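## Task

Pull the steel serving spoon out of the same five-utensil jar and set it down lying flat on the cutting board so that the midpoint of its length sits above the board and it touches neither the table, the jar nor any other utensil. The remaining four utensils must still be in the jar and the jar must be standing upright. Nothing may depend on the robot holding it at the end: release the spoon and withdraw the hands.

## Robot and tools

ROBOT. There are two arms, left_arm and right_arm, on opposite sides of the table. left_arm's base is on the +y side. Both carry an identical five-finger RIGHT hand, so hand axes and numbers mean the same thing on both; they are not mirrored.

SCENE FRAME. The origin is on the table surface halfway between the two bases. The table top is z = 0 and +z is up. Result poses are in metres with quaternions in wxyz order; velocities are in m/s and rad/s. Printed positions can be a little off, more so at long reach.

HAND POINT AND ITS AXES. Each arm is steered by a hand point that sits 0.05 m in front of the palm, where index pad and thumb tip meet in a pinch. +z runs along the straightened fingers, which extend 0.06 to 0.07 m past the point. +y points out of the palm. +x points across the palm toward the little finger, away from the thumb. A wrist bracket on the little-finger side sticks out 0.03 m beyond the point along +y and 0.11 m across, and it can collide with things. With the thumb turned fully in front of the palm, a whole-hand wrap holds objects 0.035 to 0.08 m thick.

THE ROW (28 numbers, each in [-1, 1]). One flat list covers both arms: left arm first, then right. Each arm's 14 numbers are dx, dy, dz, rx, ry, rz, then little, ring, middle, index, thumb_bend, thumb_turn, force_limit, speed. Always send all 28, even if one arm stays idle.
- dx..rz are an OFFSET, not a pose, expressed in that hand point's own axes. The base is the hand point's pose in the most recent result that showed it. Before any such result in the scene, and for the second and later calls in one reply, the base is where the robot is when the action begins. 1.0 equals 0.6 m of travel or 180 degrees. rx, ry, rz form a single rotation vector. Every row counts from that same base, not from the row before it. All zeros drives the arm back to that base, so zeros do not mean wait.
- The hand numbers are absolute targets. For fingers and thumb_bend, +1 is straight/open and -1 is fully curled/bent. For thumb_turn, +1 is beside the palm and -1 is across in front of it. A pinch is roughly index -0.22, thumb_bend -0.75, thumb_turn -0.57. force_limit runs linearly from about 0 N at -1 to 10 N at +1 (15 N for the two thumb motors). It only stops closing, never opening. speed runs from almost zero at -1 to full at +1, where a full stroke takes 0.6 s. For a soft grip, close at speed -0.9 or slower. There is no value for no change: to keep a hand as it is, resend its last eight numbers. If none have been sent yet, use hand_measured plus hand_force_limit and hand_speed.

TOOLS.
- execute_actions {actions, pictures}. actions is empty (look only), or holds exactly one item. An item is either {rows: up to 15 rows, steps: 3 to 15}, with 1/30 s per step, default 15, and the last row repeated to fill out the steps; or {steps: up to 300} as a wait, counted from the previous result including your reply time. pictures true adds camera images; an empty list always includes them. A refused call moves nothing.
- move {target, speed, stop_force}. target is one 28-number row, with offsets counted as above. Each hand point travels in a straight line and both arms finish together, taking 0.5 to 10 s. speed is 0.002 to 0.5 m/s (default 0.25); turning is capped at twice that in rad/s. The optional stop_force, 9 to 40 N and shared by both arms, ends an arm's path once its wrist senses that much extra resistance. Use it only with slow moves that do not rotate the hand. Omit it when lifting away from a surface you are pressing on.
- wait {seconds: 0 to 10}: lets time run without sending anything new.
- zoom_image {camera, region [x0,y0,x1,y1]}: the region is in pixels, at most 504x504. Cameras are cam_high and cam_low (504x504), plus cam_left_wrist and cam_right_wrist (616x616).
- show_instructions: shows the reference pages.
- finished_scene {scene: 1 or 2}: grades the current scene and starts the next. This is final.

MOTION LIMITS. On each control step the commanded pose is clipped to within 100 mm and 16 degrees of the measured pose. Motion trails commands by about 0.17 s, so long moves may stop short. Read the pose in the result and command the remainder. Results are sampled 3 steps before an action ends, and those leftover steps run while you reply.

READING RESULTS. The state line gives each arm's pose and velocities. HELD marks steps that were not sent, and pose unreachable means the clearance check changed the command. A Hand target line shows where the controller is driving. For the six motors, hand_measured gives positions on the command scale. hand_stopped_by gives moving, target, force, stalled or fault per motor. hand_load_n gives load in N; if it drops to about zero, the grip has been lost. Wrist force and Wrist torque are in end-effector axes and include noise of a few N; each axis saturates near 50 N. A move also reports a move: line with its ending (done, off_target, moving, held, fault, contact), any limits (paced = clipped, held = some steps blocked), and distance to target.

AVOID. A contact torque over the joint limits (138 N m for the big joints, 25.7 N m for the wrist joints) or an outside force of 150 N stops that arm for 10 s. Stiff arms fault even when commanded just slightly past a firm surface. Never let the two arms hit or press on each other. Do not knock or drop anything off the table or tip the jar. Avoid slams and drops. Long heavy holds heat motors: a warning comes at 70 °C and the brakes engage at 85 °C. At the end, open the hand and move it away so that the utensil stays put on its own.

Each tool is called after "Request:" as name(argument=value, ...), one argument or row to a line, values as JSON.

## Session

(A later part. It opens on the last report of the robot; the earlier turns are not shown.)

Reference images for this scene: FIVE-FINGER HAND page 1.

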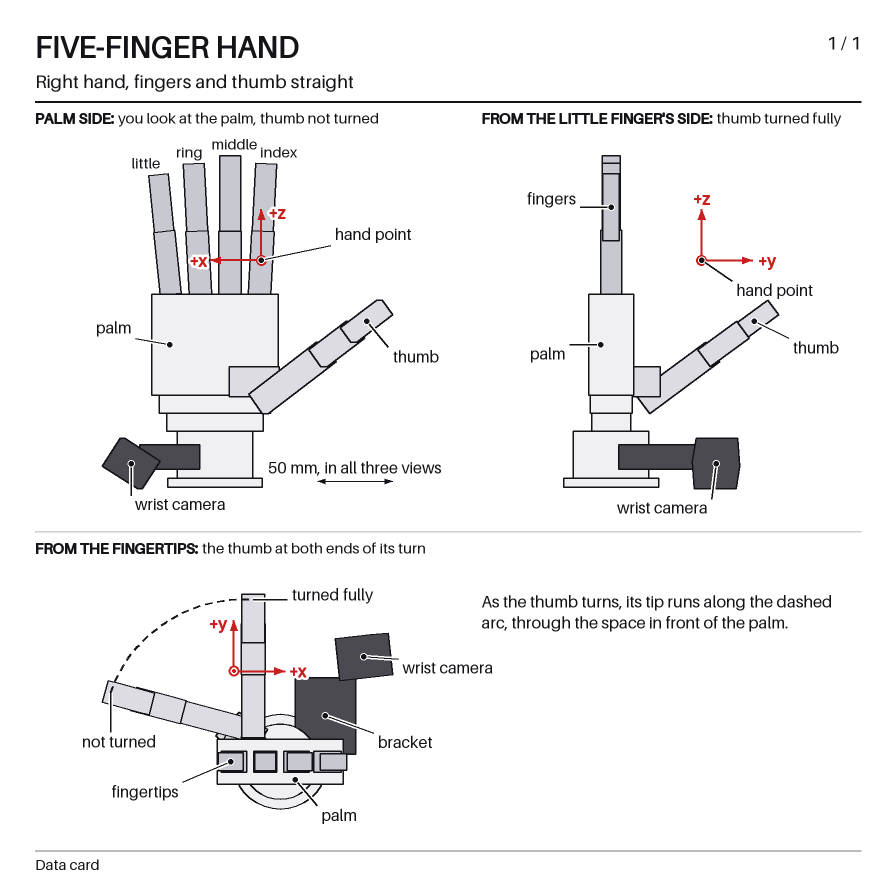

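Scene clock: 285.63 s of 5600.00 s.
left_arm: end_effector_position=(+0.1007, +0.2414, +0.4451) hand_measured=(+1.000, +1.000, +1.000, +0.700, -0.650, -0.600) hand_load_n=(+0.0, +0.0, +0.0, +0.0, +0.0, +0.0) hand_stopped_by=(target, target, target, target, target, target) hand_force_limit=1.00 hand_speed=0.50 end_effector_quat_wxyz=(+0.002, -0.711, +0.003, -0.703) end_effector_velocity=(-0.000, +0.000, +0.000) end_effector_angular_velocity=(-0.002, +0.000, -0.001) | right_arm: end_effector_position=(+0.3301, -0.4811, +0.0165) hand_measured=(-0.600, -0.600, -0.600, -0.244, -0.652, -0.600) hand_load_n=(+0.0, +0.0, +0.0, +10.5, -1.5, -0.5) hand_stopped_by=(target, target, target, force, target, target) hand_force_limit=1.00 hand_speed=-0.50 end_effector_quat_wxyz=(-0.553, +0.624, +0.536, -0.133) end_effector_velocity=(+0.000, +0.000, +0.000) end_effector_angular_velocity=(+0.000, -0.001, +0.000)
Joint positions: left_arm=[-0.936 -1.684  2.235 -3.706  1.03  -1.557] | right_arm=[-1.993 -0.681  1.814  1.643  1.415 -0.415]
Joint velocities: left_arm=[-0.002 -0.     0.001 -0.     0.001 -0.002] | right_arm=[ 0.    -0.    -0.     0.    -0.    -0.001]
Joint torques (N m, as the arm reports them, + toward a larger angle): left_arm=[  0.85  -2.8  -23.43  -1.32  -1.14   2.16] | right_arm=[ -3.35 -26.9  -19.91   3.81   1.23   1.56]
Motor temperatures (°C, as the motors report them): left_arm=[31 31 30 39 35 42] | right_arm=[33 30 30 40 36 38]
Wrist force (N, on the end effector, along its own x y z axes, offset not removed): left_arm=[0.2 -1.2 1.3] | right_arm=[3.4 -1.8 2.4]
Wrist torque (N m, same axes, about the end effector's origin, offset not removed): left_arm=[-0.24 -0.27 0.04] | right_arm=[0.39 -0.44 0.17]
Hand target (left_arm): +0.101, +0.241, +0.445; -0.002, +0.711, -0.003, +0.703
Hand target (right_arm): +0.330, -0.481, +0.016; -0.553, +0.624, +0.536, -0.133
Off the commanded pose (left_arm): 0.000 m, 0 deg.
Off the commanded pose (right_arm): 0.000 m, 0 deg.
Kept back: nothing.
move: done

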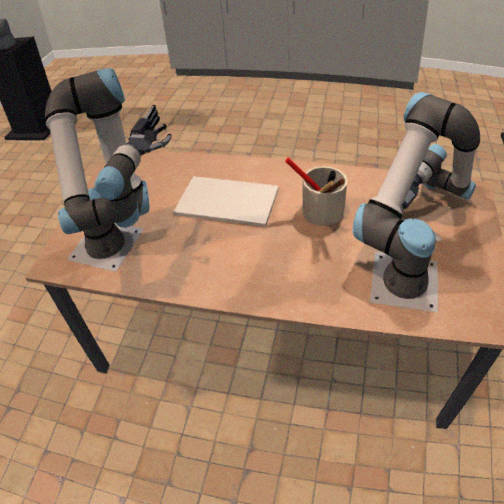

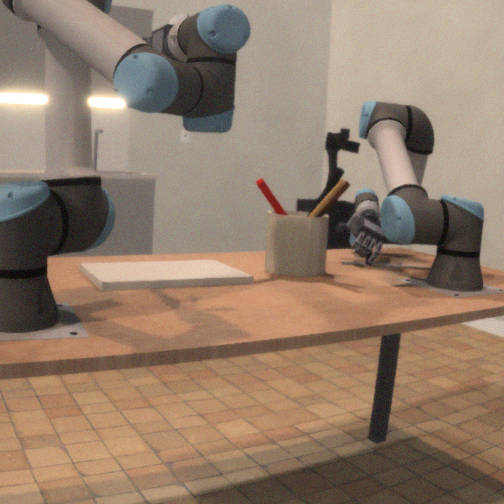

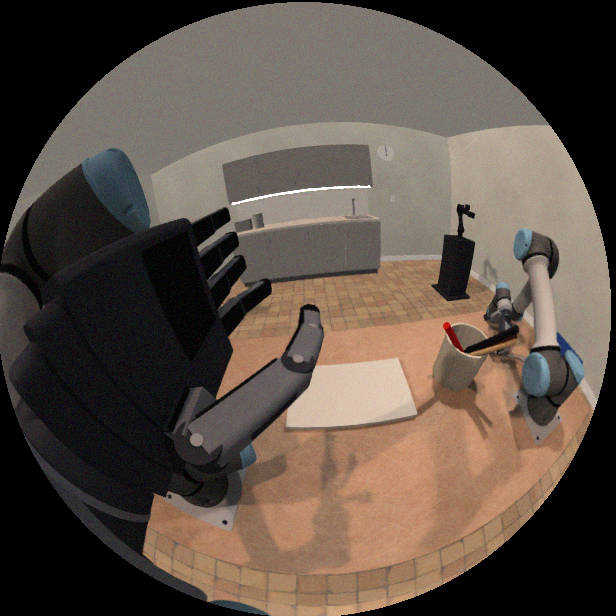

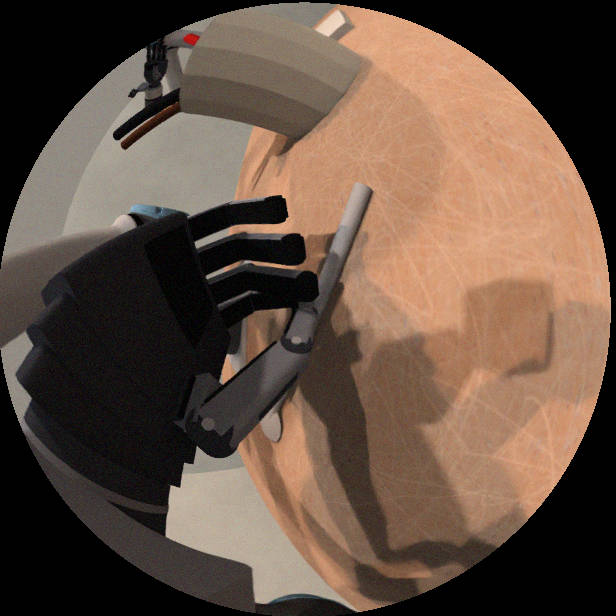

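Request:
move(
  target=[0,0,0,0,0,0,1,1,1,0.7,-0.65,-0.6,1,0.5, 0.007,-0.014,-0.006,0,0,0,-0.6,-0.6,-0.6,0.8,-0.55,-0.6,1,0.5],
  speed=0.01,
)

Request:
move(
  target=[0,0,0,0,0,0,1,1,1,0.7,-0.65,-0.6,1,0.5, -0.001,0.008,-0.02,0,0,0,-0.6,-0.6,-0.6,0.8,-0.55,-0.6,1,0.5],
  speed=0.01,
)

Request:
move(
  target=[0,0,0,0,0,0,1,1,1,0.7,-0.65,-0.6,1,0.5, -0.0093,0.018,0.0076,0,0,0,-0.6,-0.6,-0.6,0.5,-0.55,-0.6,1,0.5],
  speed=0.005,
  stop_force=9,
)

Request:
zoom_image(
  camera="cam_low",
  region=[300,190,460,300],
)

Scene clock: 287.13 s of 5600.00 s.
left_arm: end_effector_position=(+0.1007, +0.2414, +0.4451) hand_measured=(+1.000, +1.000, +1.000, +0.700, -0.650, -0.600) hand_load_n=(+0.0, +0.0, +0.0, +0.0, +0.0, +0.0) hand_stopped_by=(target, target, target, target, target, target) hand_force_limit=1.00 hand_speed=0.50 end_effector_quat_wxyz=(+0.002, -0.711, +0.003, -0.703) end_effector_velocity=(-0.000, +0.000, -0.000) end_effector_angular_velocity=(+0.000, +0.002, -0.000) | right_arm: end_effector_position=(+0.3301, -0.4812, +0.0261) hand_measured=(-0.600, -0.600, -0.600, +0.800, -0.550, -0.600) hand_load_n=(+0.0, +0.0, +0.0, +0.0, +0.0, +0.0) hand_stopped_by=(target, target, target, target, target, target) hand_force_limit=1.00 hand_speed=0.50 end_effector_quat_wxyz=(-0.553, +0.624, +0.536, -0.133) end_effector_velocity=(-0.000, +0.000, +0.003) end_effector_angular_velocity=(+0.001, -0.000, +0.002)
Joint positions: left_arm=[-0.936 -1.684  2.235 -3.706  1.03  -1.557] | right_arm=[-1.993 -0.703  1.819  1.659  1.415 -0.415]
Joint velocities: left_arm=[-0.001 -0.001 -0.    -0.001  0.001  0.001] | right_arm=[ 0.001 -0.006  0.001  0.005  0.    -0.001]
Joint torques (N m, as the arm reports them, + toward a larger angle): left_arm=[  0.6   -3.16 -22.8   -1.27  -1.01   2.14] | right_arm=[-13.15 -44.45   1.83   4.99   1.94  -2.09]
Motor temperatures (°C, as the motors report them): left_arm=[31 31 30 39 35 42] | right_arm=[33 30 30 40 36 38]
Wrist force (N, on the end effector, along its own x y z axes, offset not removed): left_arm=[-0.7 0.0 1.4] | right_arm=[0.4 3.2 2.4]
Wrist torque (N m, same axes, about the end effector's origin, offset not removed): left_arm=[-0.02 -0.16 0.05] | right_arm=[0.58 -0.34 0.10]
Hand target (left_arm): +0.101, +0.241, +0.445; -0.002, +0.711, -0.003, +0.703
Hand target (right_arm): +0.330, -0.481, +0.027; -0.553, +0.624, +0.536, -0.133
Off the commanded pose (left_arm): 0.000 m, 0 deg.
Off the commanded pose (right_arm): 0.000 m, 0 deg.
Kept back: nothing.
move: done

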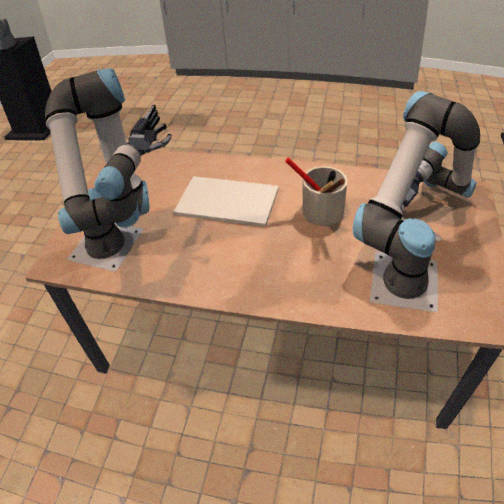

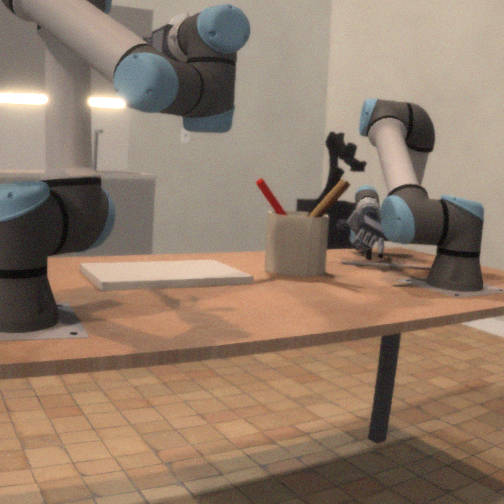

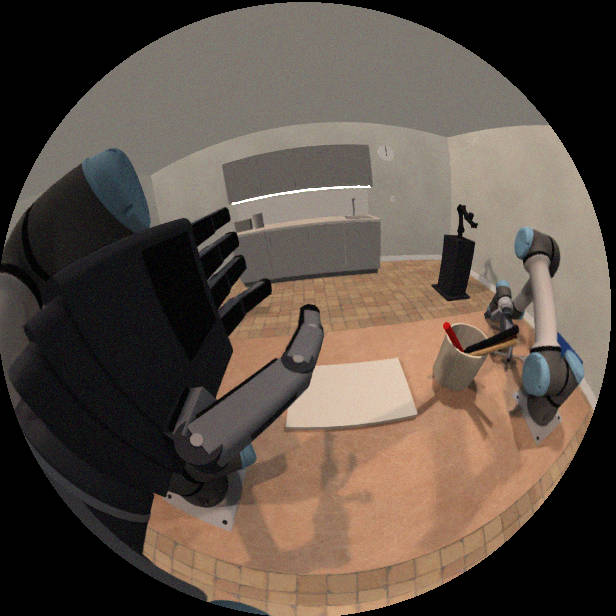

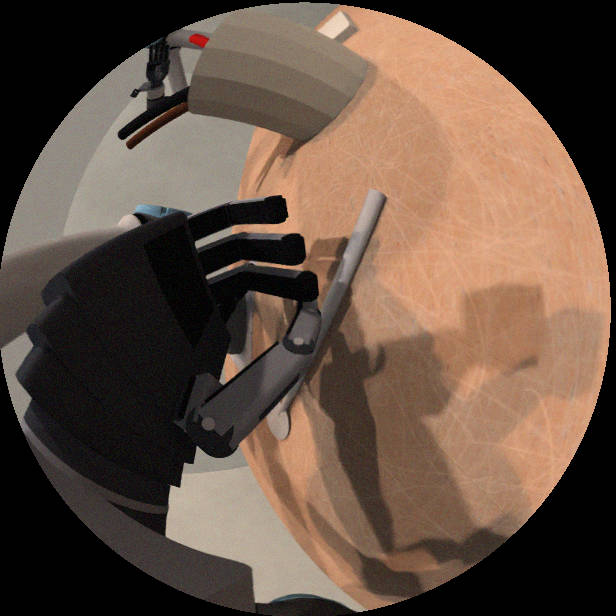

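Scene clock: 288.63 s of 5600.00 s.
left_arm: end_effector_position=(+0.1007, +0.2414, +0.4451) hand_measured=(+1.000, +1.000, +1.000, +0.700, -0.650, -0.600) hand_load_n=(+0.0, +0.0, +0.0, +0.0, +0.0, +0.0) hand_stopped_by=(target, target, target, target, target, target) hand_force_limit=1.00 hand_speed=0.50 end_effector_quat_wxyz=(+0.002, -0.711, +0.003, -0.703) end_effector_velocity=(-0.000, -0.000, +0.000) end_effector_angular_velocity=(-0.000, +0.000, -0.002) | right_arm: end_effector_position=(+0.3411, -0.4872, +0.0261) hand_measured=(-0.600, -0.600, -0.600, +0.800, -0.550, -0.600) hand_load_n=(+0.0, +0.0, +0.0, +0.0, +0.0, +0.0) hand_stopped_by=(target, target, target, target, target, target) hand_force_limit=1.00 hand_speed=0.50 end_effector_quat_wxyz=(-0.553, +0.624, +0.536, -0.133) end_effector_velocity=(+0.003, -0.001, -0.000) end_effector_angular_velocity=(-0.000, +0.001, -0.001)
Joint positions: left_arm=[-0.936 -1.684  2.235 -3.706  1.03  -1.557] | right_arm=[-1.994 -0.689  1.78   1.684  1.416 -0.415]
Joint velocities: left_arm=[-0.001 -0.001  0.     0.    -0.001  0.   ] | right_arm=[-0.     0.003 -0.009  0.006 -0.001  0.001]
Joint torques (N m, as the arm reports them, + toward a larger angle): left_arm=[  0.41  -2.5  -23.64  -1.24  -1.05   2.14] | right_arm=[-12.49 -30.54 -21.09   5.45   2.08  -2.14]
Motor temperatures (°C, as the motors report them): left_arm=[31 31 30 39 35 42] | right_arm=[33 30 30 40 36 38]
Wrist force (N, on the end effector, along its own x y z axes, offset not removed): left_arm=[-0.3 -1.4 1.9] | right_arm=[0.9 1.7 2.6]
Wrist torque (N m, same axes, about the end effector's origin, offset not removed): left_arm=[-0.27 -0.25 0.04] | right_arm=[0.34 -0.39 0.08]
Hand target (left_arm): +0.101, +0.241, +0.445; -0.002, +0.711, -0.003, +0.703
Hand target (right_arm): +0.341, -0.487, +0.026; -0.553, +0.624, +0.536, -0.133
Off the commanded pose (left_arm): 0.000 m, 0 deg.
Off the commanded pose (right_arm): 0.000 m, 0 deg.
Kept back: nothing.
move: done

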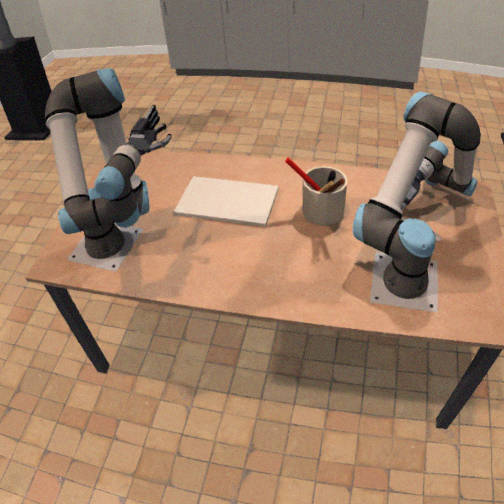

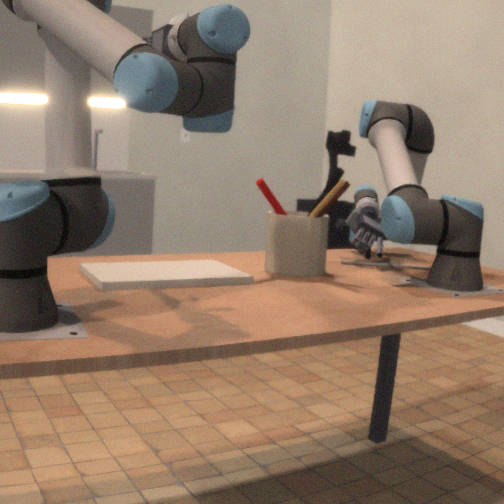

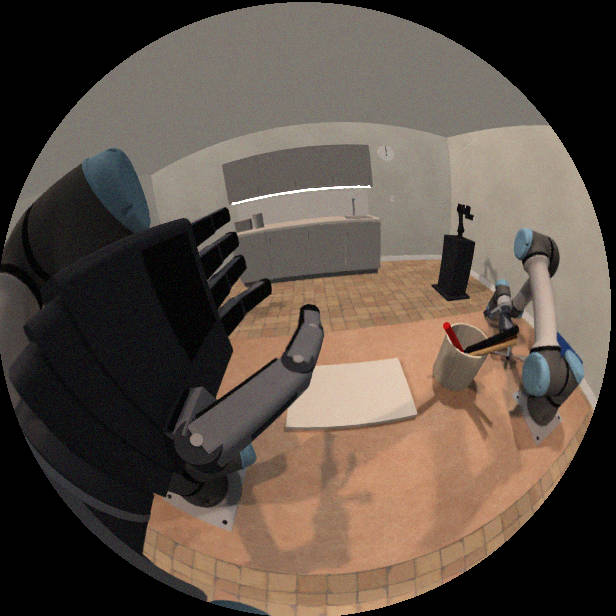

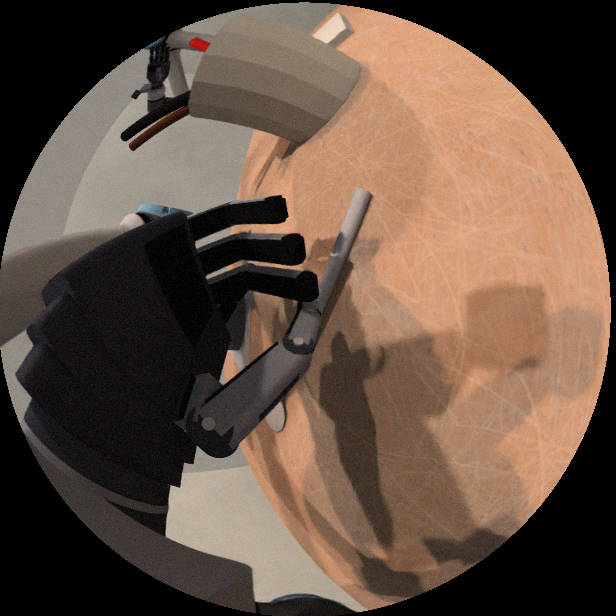

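Scene clock: 291.43 s of 5600.00 s.
left_arm: end_effector_position=(+0.1007, +0.2414, +0.4451) hand_measured=(+1.000, +1.000, +1.000, +0.700, -0.650, -0.600) hand_load_n=(+0.0, +0.0, +0.0, +0.0, +0.0, +0.0) hand_stopped_by=(target, target, target, target, target, target) hand_force_limit=1.00 hand_speed=0.50 end_effector_quat_wxyz=(+0.002, -0.711, +0.003, -0.703) end_effector_velocity=(-0.000, +0.000, -0.000) end_effector_angular_velocity=(-0.001, +0.002, -0.000) | right_arm: end_effector_position=(+0.3411, -0.4873, +0.0133) hand_measured=(-0.600, -0.600, -0.600, +0.500, -0.550, -0.600) hand_load_n=(+0.0, +0.0, +0.0, +0.0, +0.0, +0.0) hand_stopped_by=(target, target, target, target, target, target) hand_force_limit=1.00 hand_speed=0.50 end_effector_quat_wxyz=(-0.553, +0.624, +0.536, -0.133) end_effector_velocity=(+0.000, +0.000, -0.002) end_effector_angular_velocity=(+0.001, -0.000, -0.000)
Joint positions: left_arm=[-0.936 -1.684  2.235 -3.706  1.03  -1.557] | right_arm=[-1.995 -0.662  1.774  1.663  1.416 -0.415]
Joint velocities: left_arm=[-0.001  0.     0.    -0.002  0.    -0.   ] | right_arm=[ 0.     0.004 -0.001 -0.002 -0.001 -0.001]
Joint torques (N m, as the arm reports them, + toward a larger angle): left_arm=[  0.41  -2.83 -22.82  -1.14  -1.03   2.16] | right_arm=[-12.15 -27.18 -20.29  -0.18   1.75  -2.29]
Motor temperatures (°C, as the motors report them): left_arm=[31 31 30 39 35 42] | right_arm=[33 30 30 40 36 38]
Wrist force (N, on the end effector, along its own x y z axes, offset not removed): left_arm=[0.1 -0.3 1.5] | right_arm=[1.4 4.4 2.3]
Wrist torque (N m, same axes, about the end effector's origin, offset not removed): left_arm=[-0.08 -0.32 0.17] | right_arm=[0.69 -0.44 0.18]
Hand target (left_arm): +0.101, +0.241, +0.445; -0.002, +0.711, -0.003, +0.703
Hand target (right_arm): +0.341, -0.487, +0.013; -0.553, +0.624, +0.536, -0.133
Off the commanded pose (left_arm): 0.000 m, 0 deg.
Off the commanded pose (right_arm): 0.000 m, 0 deg.
Kept back: nothing.
move: done

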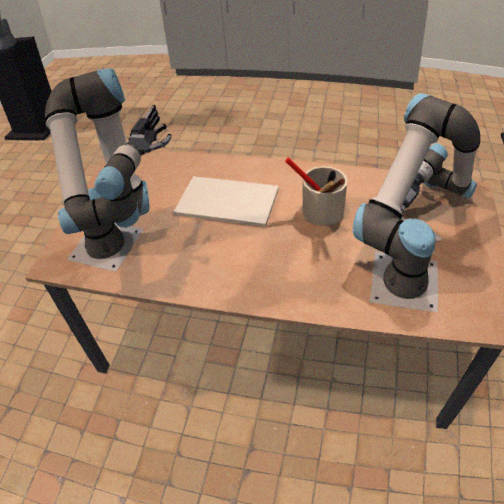

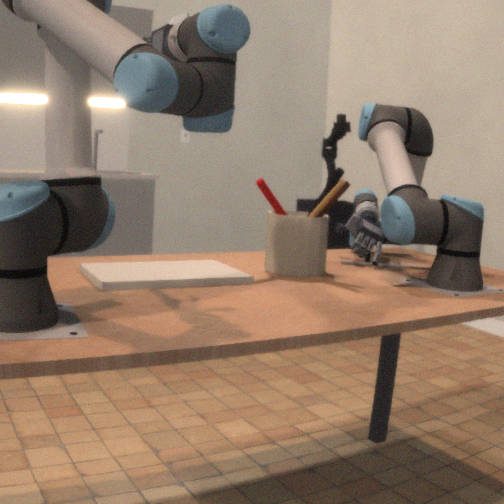

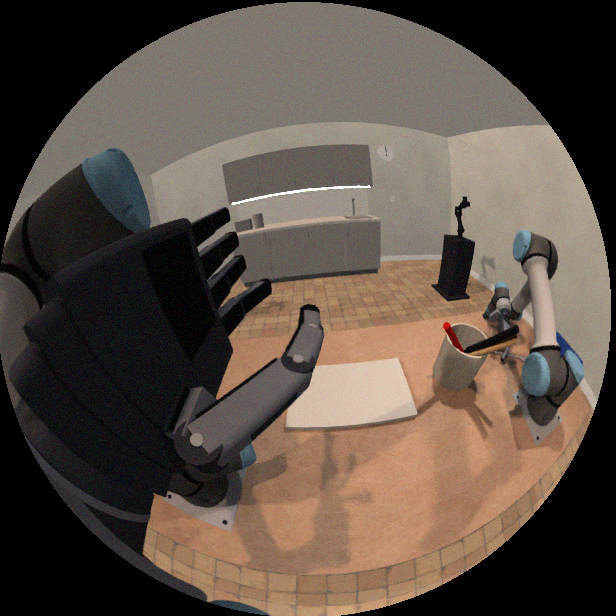

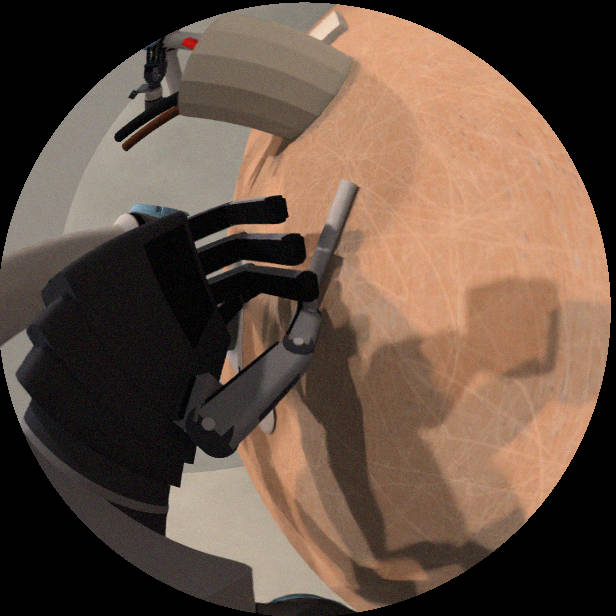

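Region (300, 190, 460, 300) of cam_low's 504x504 image, scaled by 3.150, with more detail than that image has; it fills the top 346 rows of this view, and the rest is white.

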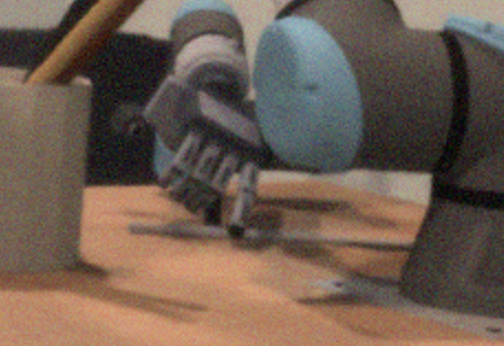

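Straddled; close.

Request:
move(
  target=[0,0,0,0,0,0,1,1,1,0.7,-0.65,-0.6,1,0.5, 0,0,0,0,0,0,-0.6,-0.6,-0.6,-0.8,-0.55,-0.6,1,-0.6],
  speed=0.02,
)

Request:
zoom_image(
  camera="cam_low",
  region=[300,190,460,300],
)

Scene clock: 292.87 s of 5600.00 s.
left_arm: end_effector_position=(+0.1007, +0.2414, +0.4451) hand_measured=(+1.000, +1.000, +1.000, +0.700, -0.650, -0.600) hand_load_n=(+0.0, +0.0, +0.0, +0.0, +0.0, +0.0) hand_stopped_by=(target, target, target, target, target, target) hand_force_limit=1.00 hand_speed=0.50 end_effector_quat_wxyz=(+0.002, -0.711, +0.003, -0.703) end_effector_velocity=(+0.000, +0.000, +0.000) end_effector_angular_velocity=(-0.001, +0.001, +0.001) | right_arm: end_effector_position=(+0.3411, -0.4873, +0.0134) hand_measured=(-0.600, -0.600, -0.600, -0.120, -0.548, -0.600) hand_load_n=(+0.0, +0.0, +0.0, +10.5, +2.5, +0.0) hand_stopped_by=(target, target, target, force, target, target) hand_force_limit=1.00 hand_speed=-0.60 end_effector_quat_wxyz=(-0.553, +0.624, +0.536, -0.133) end_effector_velocity=(+0.000, +0.000, +0.000) end_effector_angular_velocity=(-0.000, +0.000, -0.002)
Joint positions: left_arm=[-0.936 -1.684  2.235 -3.706  1.03  -1.557] | right_arm=[-1.995 -0.662  1.774  1.664  1.416 -0.415]
Joint velocities: left_arm=[ 0.001 -0.001 -0.    -0.    -0.    -0.001] | right_arm=[-0.    -0.     0.    -0.    -0.001  0.001]
Joint torques (N m, as the arm reports them, + toward a larger angle): left_arm=[  0.34  -2.46 -23.37  -1.19  -0.97   2.07] | right_arm=[-14.51 -44.35   0.96  -4.27   1.82  -2.31]
Motor temperatures (°C, as the motors report them): left_arm=[31 31 30 39 35 42] | right_arm=[33 30 30 40 36 38]
Wrist force (N, on the end effector, along its own x y z axes, offset not removed): left_arm=[-0.1 -1.4 0.5] | right_arm=[8.4 -12.2 -1.0]
Wrist torque (N m, same axes, about the end effector's origin, offset not removed): left_arm=[-0.24 -0.19 0.07] | right_arm=[0.37 -0.72 0.20]
Hand target (left_arm): +0.101, +0.241, +0.445; -0.002, +0.711, -0.003, +0.703
Hand target (right_arm): +0.341, -0.487, +0.013; -0.553, +0.624, +0.536, -0.133
Off the commanded pose (left_arm): 0.000 m, 0 deg.
Off the commanded pose (right_arm): 0.000 m, 0 deg.
Kept back: nothing.
move: done

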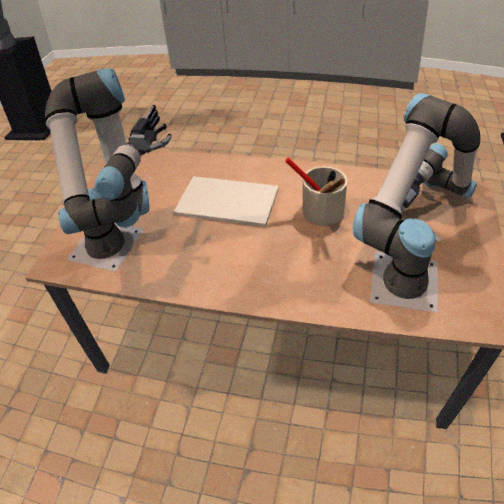

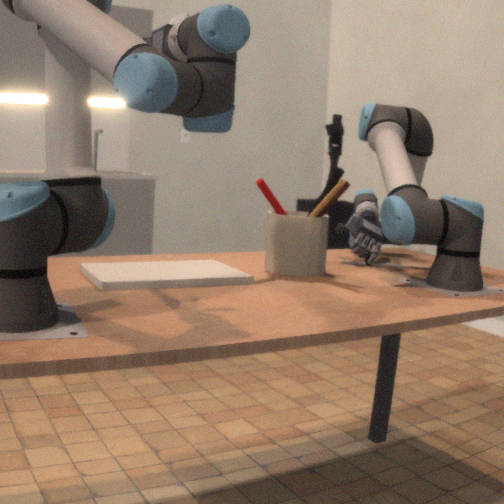

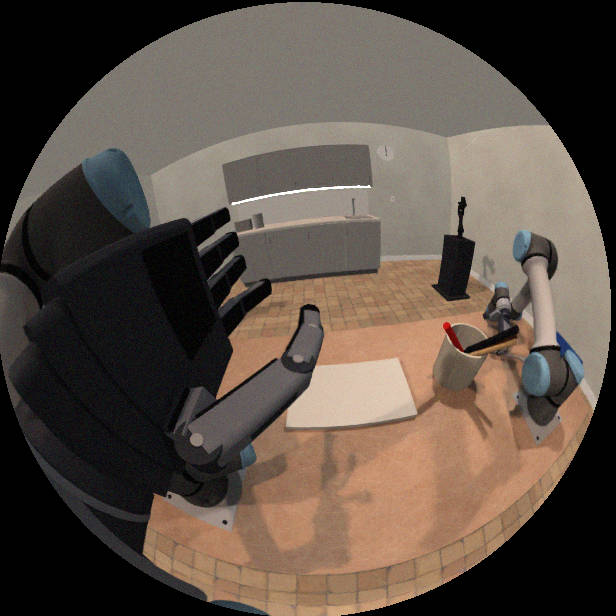

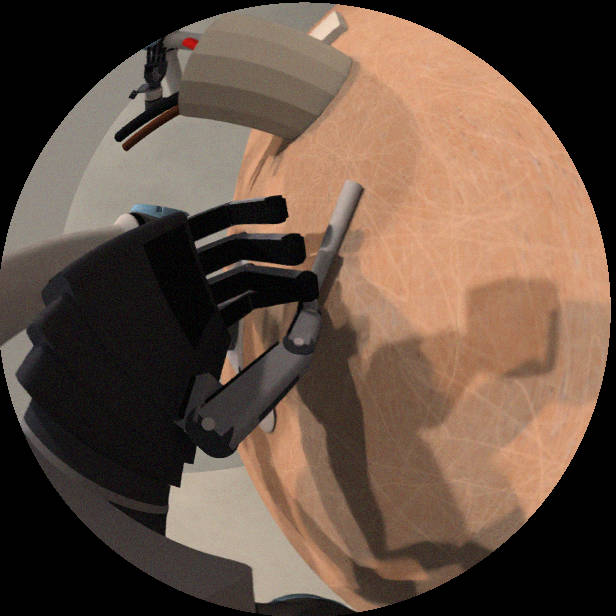

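Region (300, 190, 460, 300) of cam_low's 504x504 image, scaled by 3.150, with more detail than that image has; it fills the top 346 rows of this view, and the rest is white.

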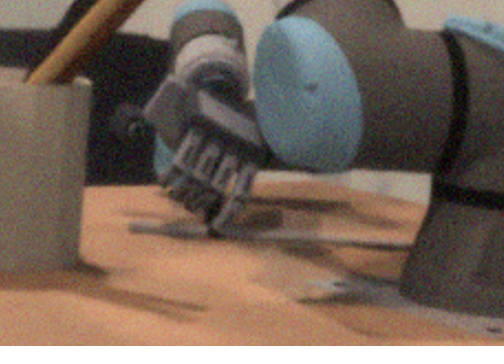

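Request:
move(
  target=[0,0,0,0,0,0,1,1,1,0.7,-0.65,-0.6,1,0.5, 0.0015,-0.003,-0.001,0,0,0,-0.6,-0.6,-0.6,-0.85,-0.55,-0.6,1,-0.8],
  speed=0.002,
)

Request:
move(
  target=[0,0,0,0,0,0,1,1,1,0.7,-0.65,-0.6,1,0.5, 0,0,0,0,0,0,-0.6,-0.6,-0.6,-0.9,-0.7,-0.6,1,-0.8],
  speed=0.02,
)

Request:
move(
  target=[0,0,0,0,0,0,1,1,1,0.7,-0.65,-0.6,1,0.5, 0.03,-0.055,-0.023,0,0,0,-0.6,-0.6,-0.6,-0.9,-0.7,-0.6,1,-0.8],
  speed=0.015,
)

Scene clock: 294.37 s of 5600.00 s.
left_arm: end_effector_position=(+0.1007, +0.2414, +0.4451) hand_measured=(+1.000, +1.000, +1.000, +0.700, -0.650, -0.600) hand_load_n=(+0.0, +0.0, +0.0, +0.0, +0.0, +0.0) hand_stopped_by=(target, target, target, target, target, target) hand_force_limit=1.00 hand_speed=0.50 end_effector_quat_wxyz=(+0.002, -0.711, +0.003, -0.703) end_effector_velocity=(+0.001, +0.000, +0.000) end_effector_angular_velocity=(-0.001, -0.000, +0.003) | right_arm: end_effector_position=(+0.3410, -0.4872, +0.0154) hand_measured=(-0.600, -0.600, -0.600, -0.120, -0.548, -0.600) hand_load_n=(+0.0, +0.0, +0.0, +9.5, +3.0, +0.0) hand_stopped_by=(target, target, target, force, target, target) hand_force_limit=1.00 hand_speed=-0.80 end_effector_quat_wxyz=(-0.553, +0.624, +0.536, -0.133) end_effector_velocity=(+0.000, -0.000, +0.001) end_effector_angular_velocity=(-0.001, -0.000, +0.000)
Joint positions: left_arm=[-0.936 -1.684  2.235 -3.706  1.03  -1.557] | right_arm=[-1.995 -0.666  1.775  1.666  1.416 -0.415]
Joint velocities: left_arm=[ 0.003 -0.     0.     0.    -0.001 -0.001] | right_arm=[-0.    -0.002  0.     0.001  0.     0.   ]
Joint torques (N m, as the arm reports them, + toward a larger angle): left_arm=[  0.31  -2.98 -23.22  -1.27  -0.99   2.1 ] | right_arm=[-13.5  -48.47   1.86   5.41   1.66  -2.26]
Motor temperatures (°C, as the motors report them): left_arm=[31 31 30 39 35 42] | right_arm=[33 30 30 40 36 38]
Wrist force (N, on the end effector, along its own x y z axes, offset not removed): left_arm=[0.7 -1.3 0.1] | right_arm=[-1.0 3.6 2.8]
Wrist torque (N m, same axes, about the end effector's origin, offset not removed): left_arm=[-0.20 -0.37 0.16] | right_arm=[0.52 -0.06 0.06]
Hand target (left_arm): +0.101, +0.241, +0.445; -0.002, +0.711, -0.003, +0.703
Hand target (right_arm): +0.341, -0.487, +0.015; -0.553, +0.624, +0.536, -0.133
Off the commanded pose (left_arm): 0.000 m, 0 deg.
Off the commanded pose (right_arm): 0.000 m, 0 deg.
Kept back: nothing.
move: done

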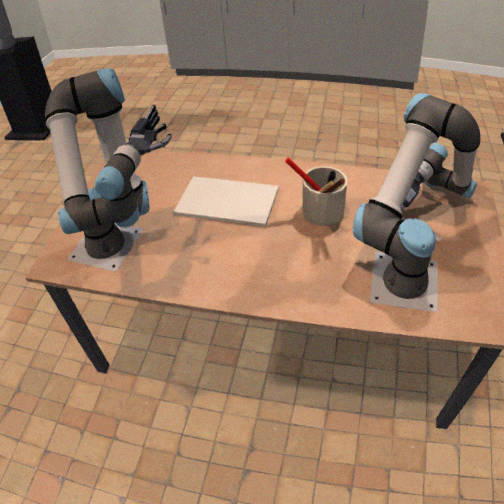

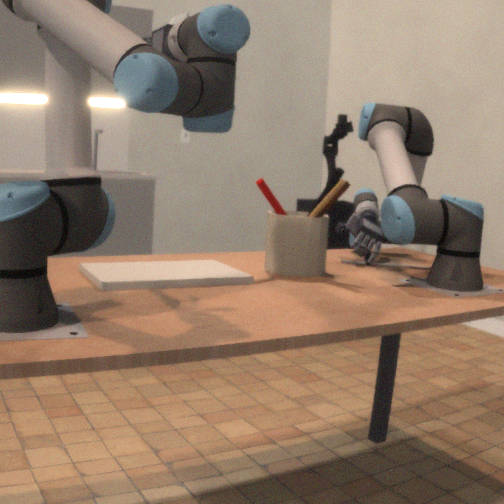

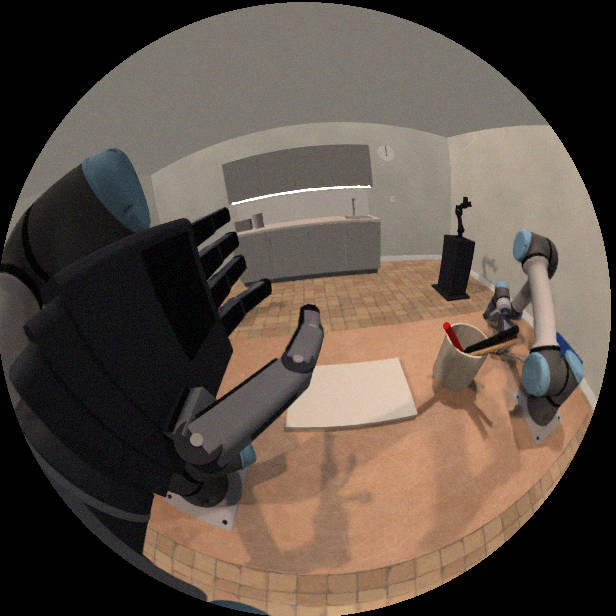

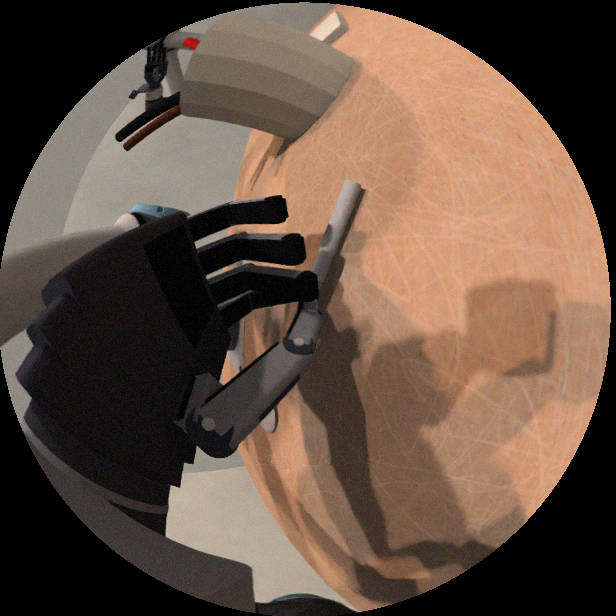

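Scene clock: 295.33 s of 5600.00 s.
left_arm: end_effector_position=(+0.1007, +0.2414, +0.4451) hand_measured=(+1.000, +1.000, +1.000, +0.700, -0.650, -0.600) hand_load_n=(+0.0, +0.0, +0.0, +0.0, +0.0, +0.0) hand_stopped_by=(target, target, target, target, target, target) hand_force_limit=1.00 hand_speed=0.50 end_effector_quat_wxyz=(+0.002, -0.711, +0.003, -0.703) end_effector_velocity=(+0.001, +0.000, -0.000) end_effector_angular_velocity=(-0.000, +0.003, +0.000) | right_arm: end_effector_position=(+0.3410, -0.4872, +0.0154) hand_measured=(-0.600, -0.600, -0.600, -0.122, -0.688, -0.600) hand_load_n=(+0.0, +0.0, +0.0, +18.0, +7.0, -2.0) hand_stopped_by=(target, target, target, force, stalled, target) hand_force_limit=1.00 hand_speed=-0.80 end_effector_quat_wxyz=(-0.553, +0.624, +0.536, -0.133) end_effector_velocity=(+0.000, +0.000, -0.000) end_effector_angular_velocity=(+0.000, -0.000, +0.000)
Joint positions: left_arm=[-0.936 -1.684  2.235 -3.706  1.03  -1.557] | right_arm=[-1.995 -0.666  1.775  1.667  1.416 -0.415]
Joint velocities: left_arm=[ 0.001 -0.002 -0.    -0.001 -0.     0.001] | right_arm=[ 0.001  0.    -0.    -0.    -0.001 -0.   ]
Joint torques (N m, as the arm reports them, + toward a larger angle): left_arm=[  0.5   -3.13 -23.07  -1.19  -1.08   2.25] | right_arm=[-13.47 -34.66  -2.22   3.48   1.58  -2.21]
Motor temperatures (°C, as the motors report them): left_arm=[31 31 30 39 35 42] | right_arm=[33 30 30 40 36 38]
Wrist force (N, on the end effector, along its own x y z axes, offset not removed): left_arm=[0.3 -1.2 1.8] | right_arm=[2.3 1.1 3.0]
Wrist torque (N m, same axes, about the end effector's origin, offset not removed): left_arm=[-0.30 -0.30 0.12] | right_arm=[0.09 -0.64 0.14]
Hand target (left_arm): +0.101, +0.241, +0.445; -0.002, +0.711, -0.003, +0.703
Hand target (right_arm): +0.341, -0.487, +0.015; -0.553, +0.624, +0.536, -0.133
Off the commanded pose (left_arm): 0.000 m, 0 deg.
Off the commanded pose (right_arm): 0.000 m, 0 deg.
Kept back: nothing.
move: done

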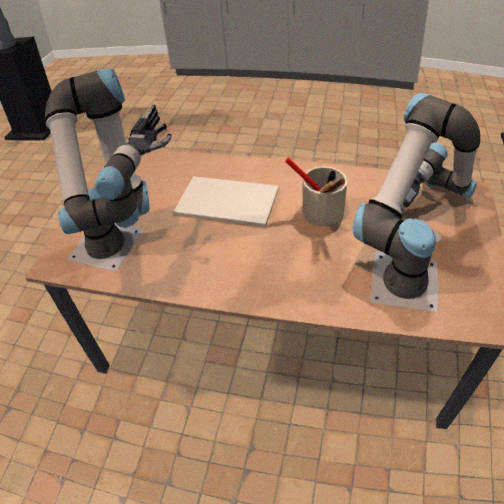

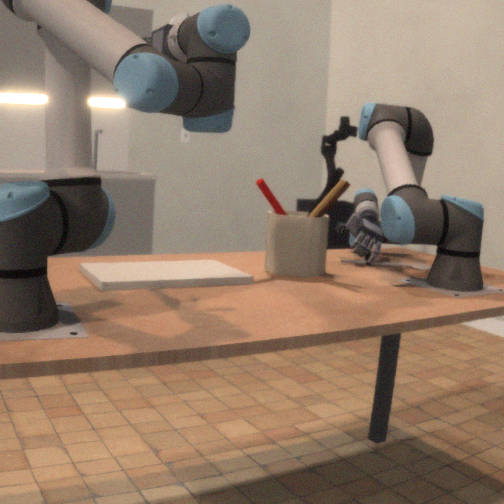

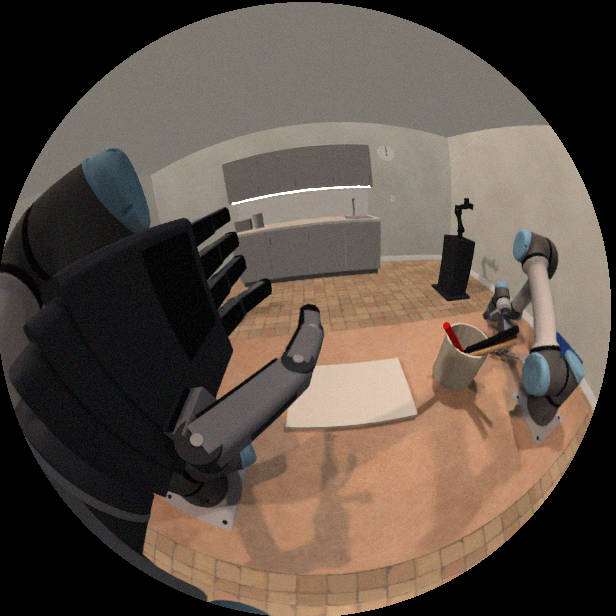

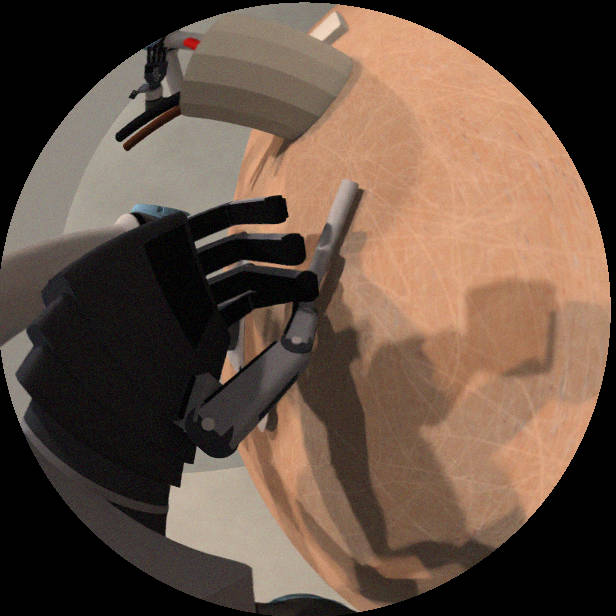

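Scene clock: 298.30 s of 5600.00 s.
left_arm: end_effector_position=(+0.1007, +0.2414, +0.4451) hand_measured=(+1.000, +1.000, +1.000, +0.700, -0.650, -0.600) hand_load_n=(+0.0, +0.0, +0.0, +0.0, +0.0, +0.0) hand_stopped_by=(target, target, target, target, target, target) hand_force_limit=1.00 hand_speed=0.50 end_effector_quat_wxyz=(+0.002, -0.711, +0.003, -0.703) end_effector_velocity=(-0.000, -0.000, +0.000) end_effector_angular_velocity=(+0.000, -0.001, +0.000) | right_arm: end_effector_position=(+0.3412, -0.4863, +0.0551) hand_measured=(-0.600, -0.600, -0.600, -0.122, -0.686, -0.600) hand_load_n=(+0.0, +0.0, +0.0, +15.0, +5.0, -1.0) hand_stopped_by=(target, target, target, force, stalled, target) hand_force_limit=1.00 hand_speed=-0.80 end_effector_quat_wxyz=(-0.553, +0.624, +0.536, -0.133) end_effector_velocity=(+0.000, -0.000, +0.003) end_effector_angular_velocity=(+0.001, -0.000, -0.003)
Joint positions: left_arm=[-0.936 -1.684  2.235 -3.706  1.03  -1.557] | right_arm=[-1.993 -0.75   1.792  1.734  1.414 -0.414]
Joint velocities: left_arm=[ 0.     0.     0.     0.001  0.    -0.   ] | right_arm=[-0.002 -0.005  0.001  0.005 -0.001 -0.   ]
Joint torques (N m, as the arm reports them, + toward a larger angle): left_arm=[  0.22  -2.83 -22.61  -1.28  -1.14   2.21] | right_arm=[ 13.87 -49.65   2.62   5.7   -1.76   2.52]
Motor temperatures (°C, as the motors report them): left_arm=[31 31 30 39 35 42] | right_arm=[33 30 30 40 36 38]
Wrist force (N, on the end effector, along its own x y z axes, offset not removed): left_arm=[0.8 -1.1 0.4] | right_arm=[0.4 2.1 2.9]
Wrist torque (N m, same axes, about the end effector's origin, offset not removed): left_arm=[-0.13 -0.40 0.16] | right_arm=[0.22 -0.31 -0.01]
Hand target (left_arm): +0.101, +0.241, +0.445; -0.002, +0.711, -0.003, +0.703
Hand target (right_arm): +0.341, -0.486, +0.055; -0.553, +0.624, +0.536, -0.133
Off the commanded pose (left_arm): 0.000 m, 0 deg.
Off the commanded pose (right_arm): 0.000 m, 0 deg.
Kept back: nothing.
move: done

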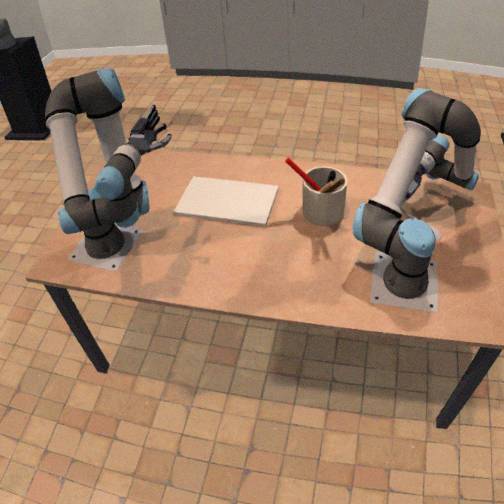

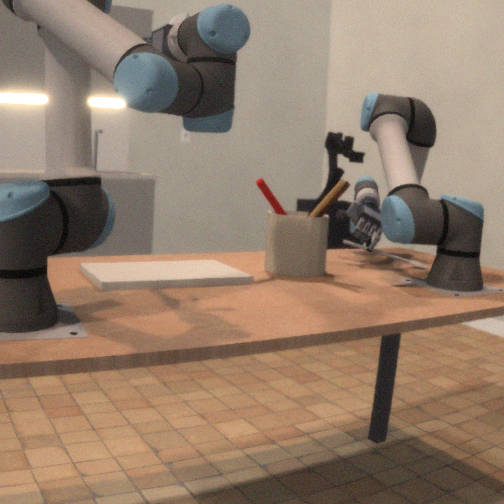

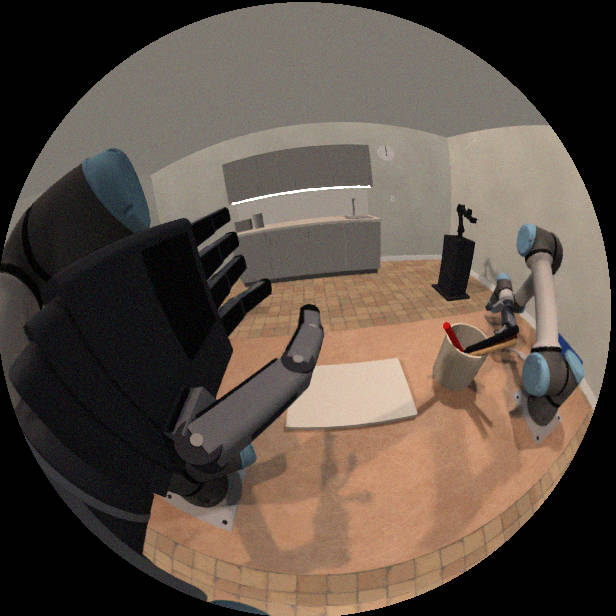

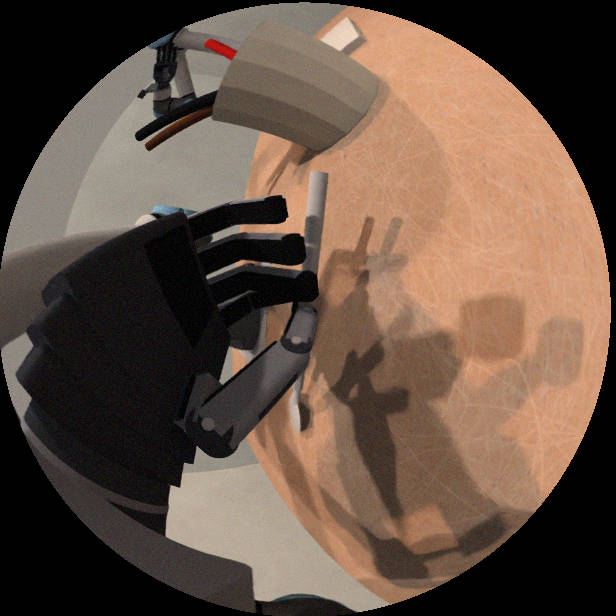

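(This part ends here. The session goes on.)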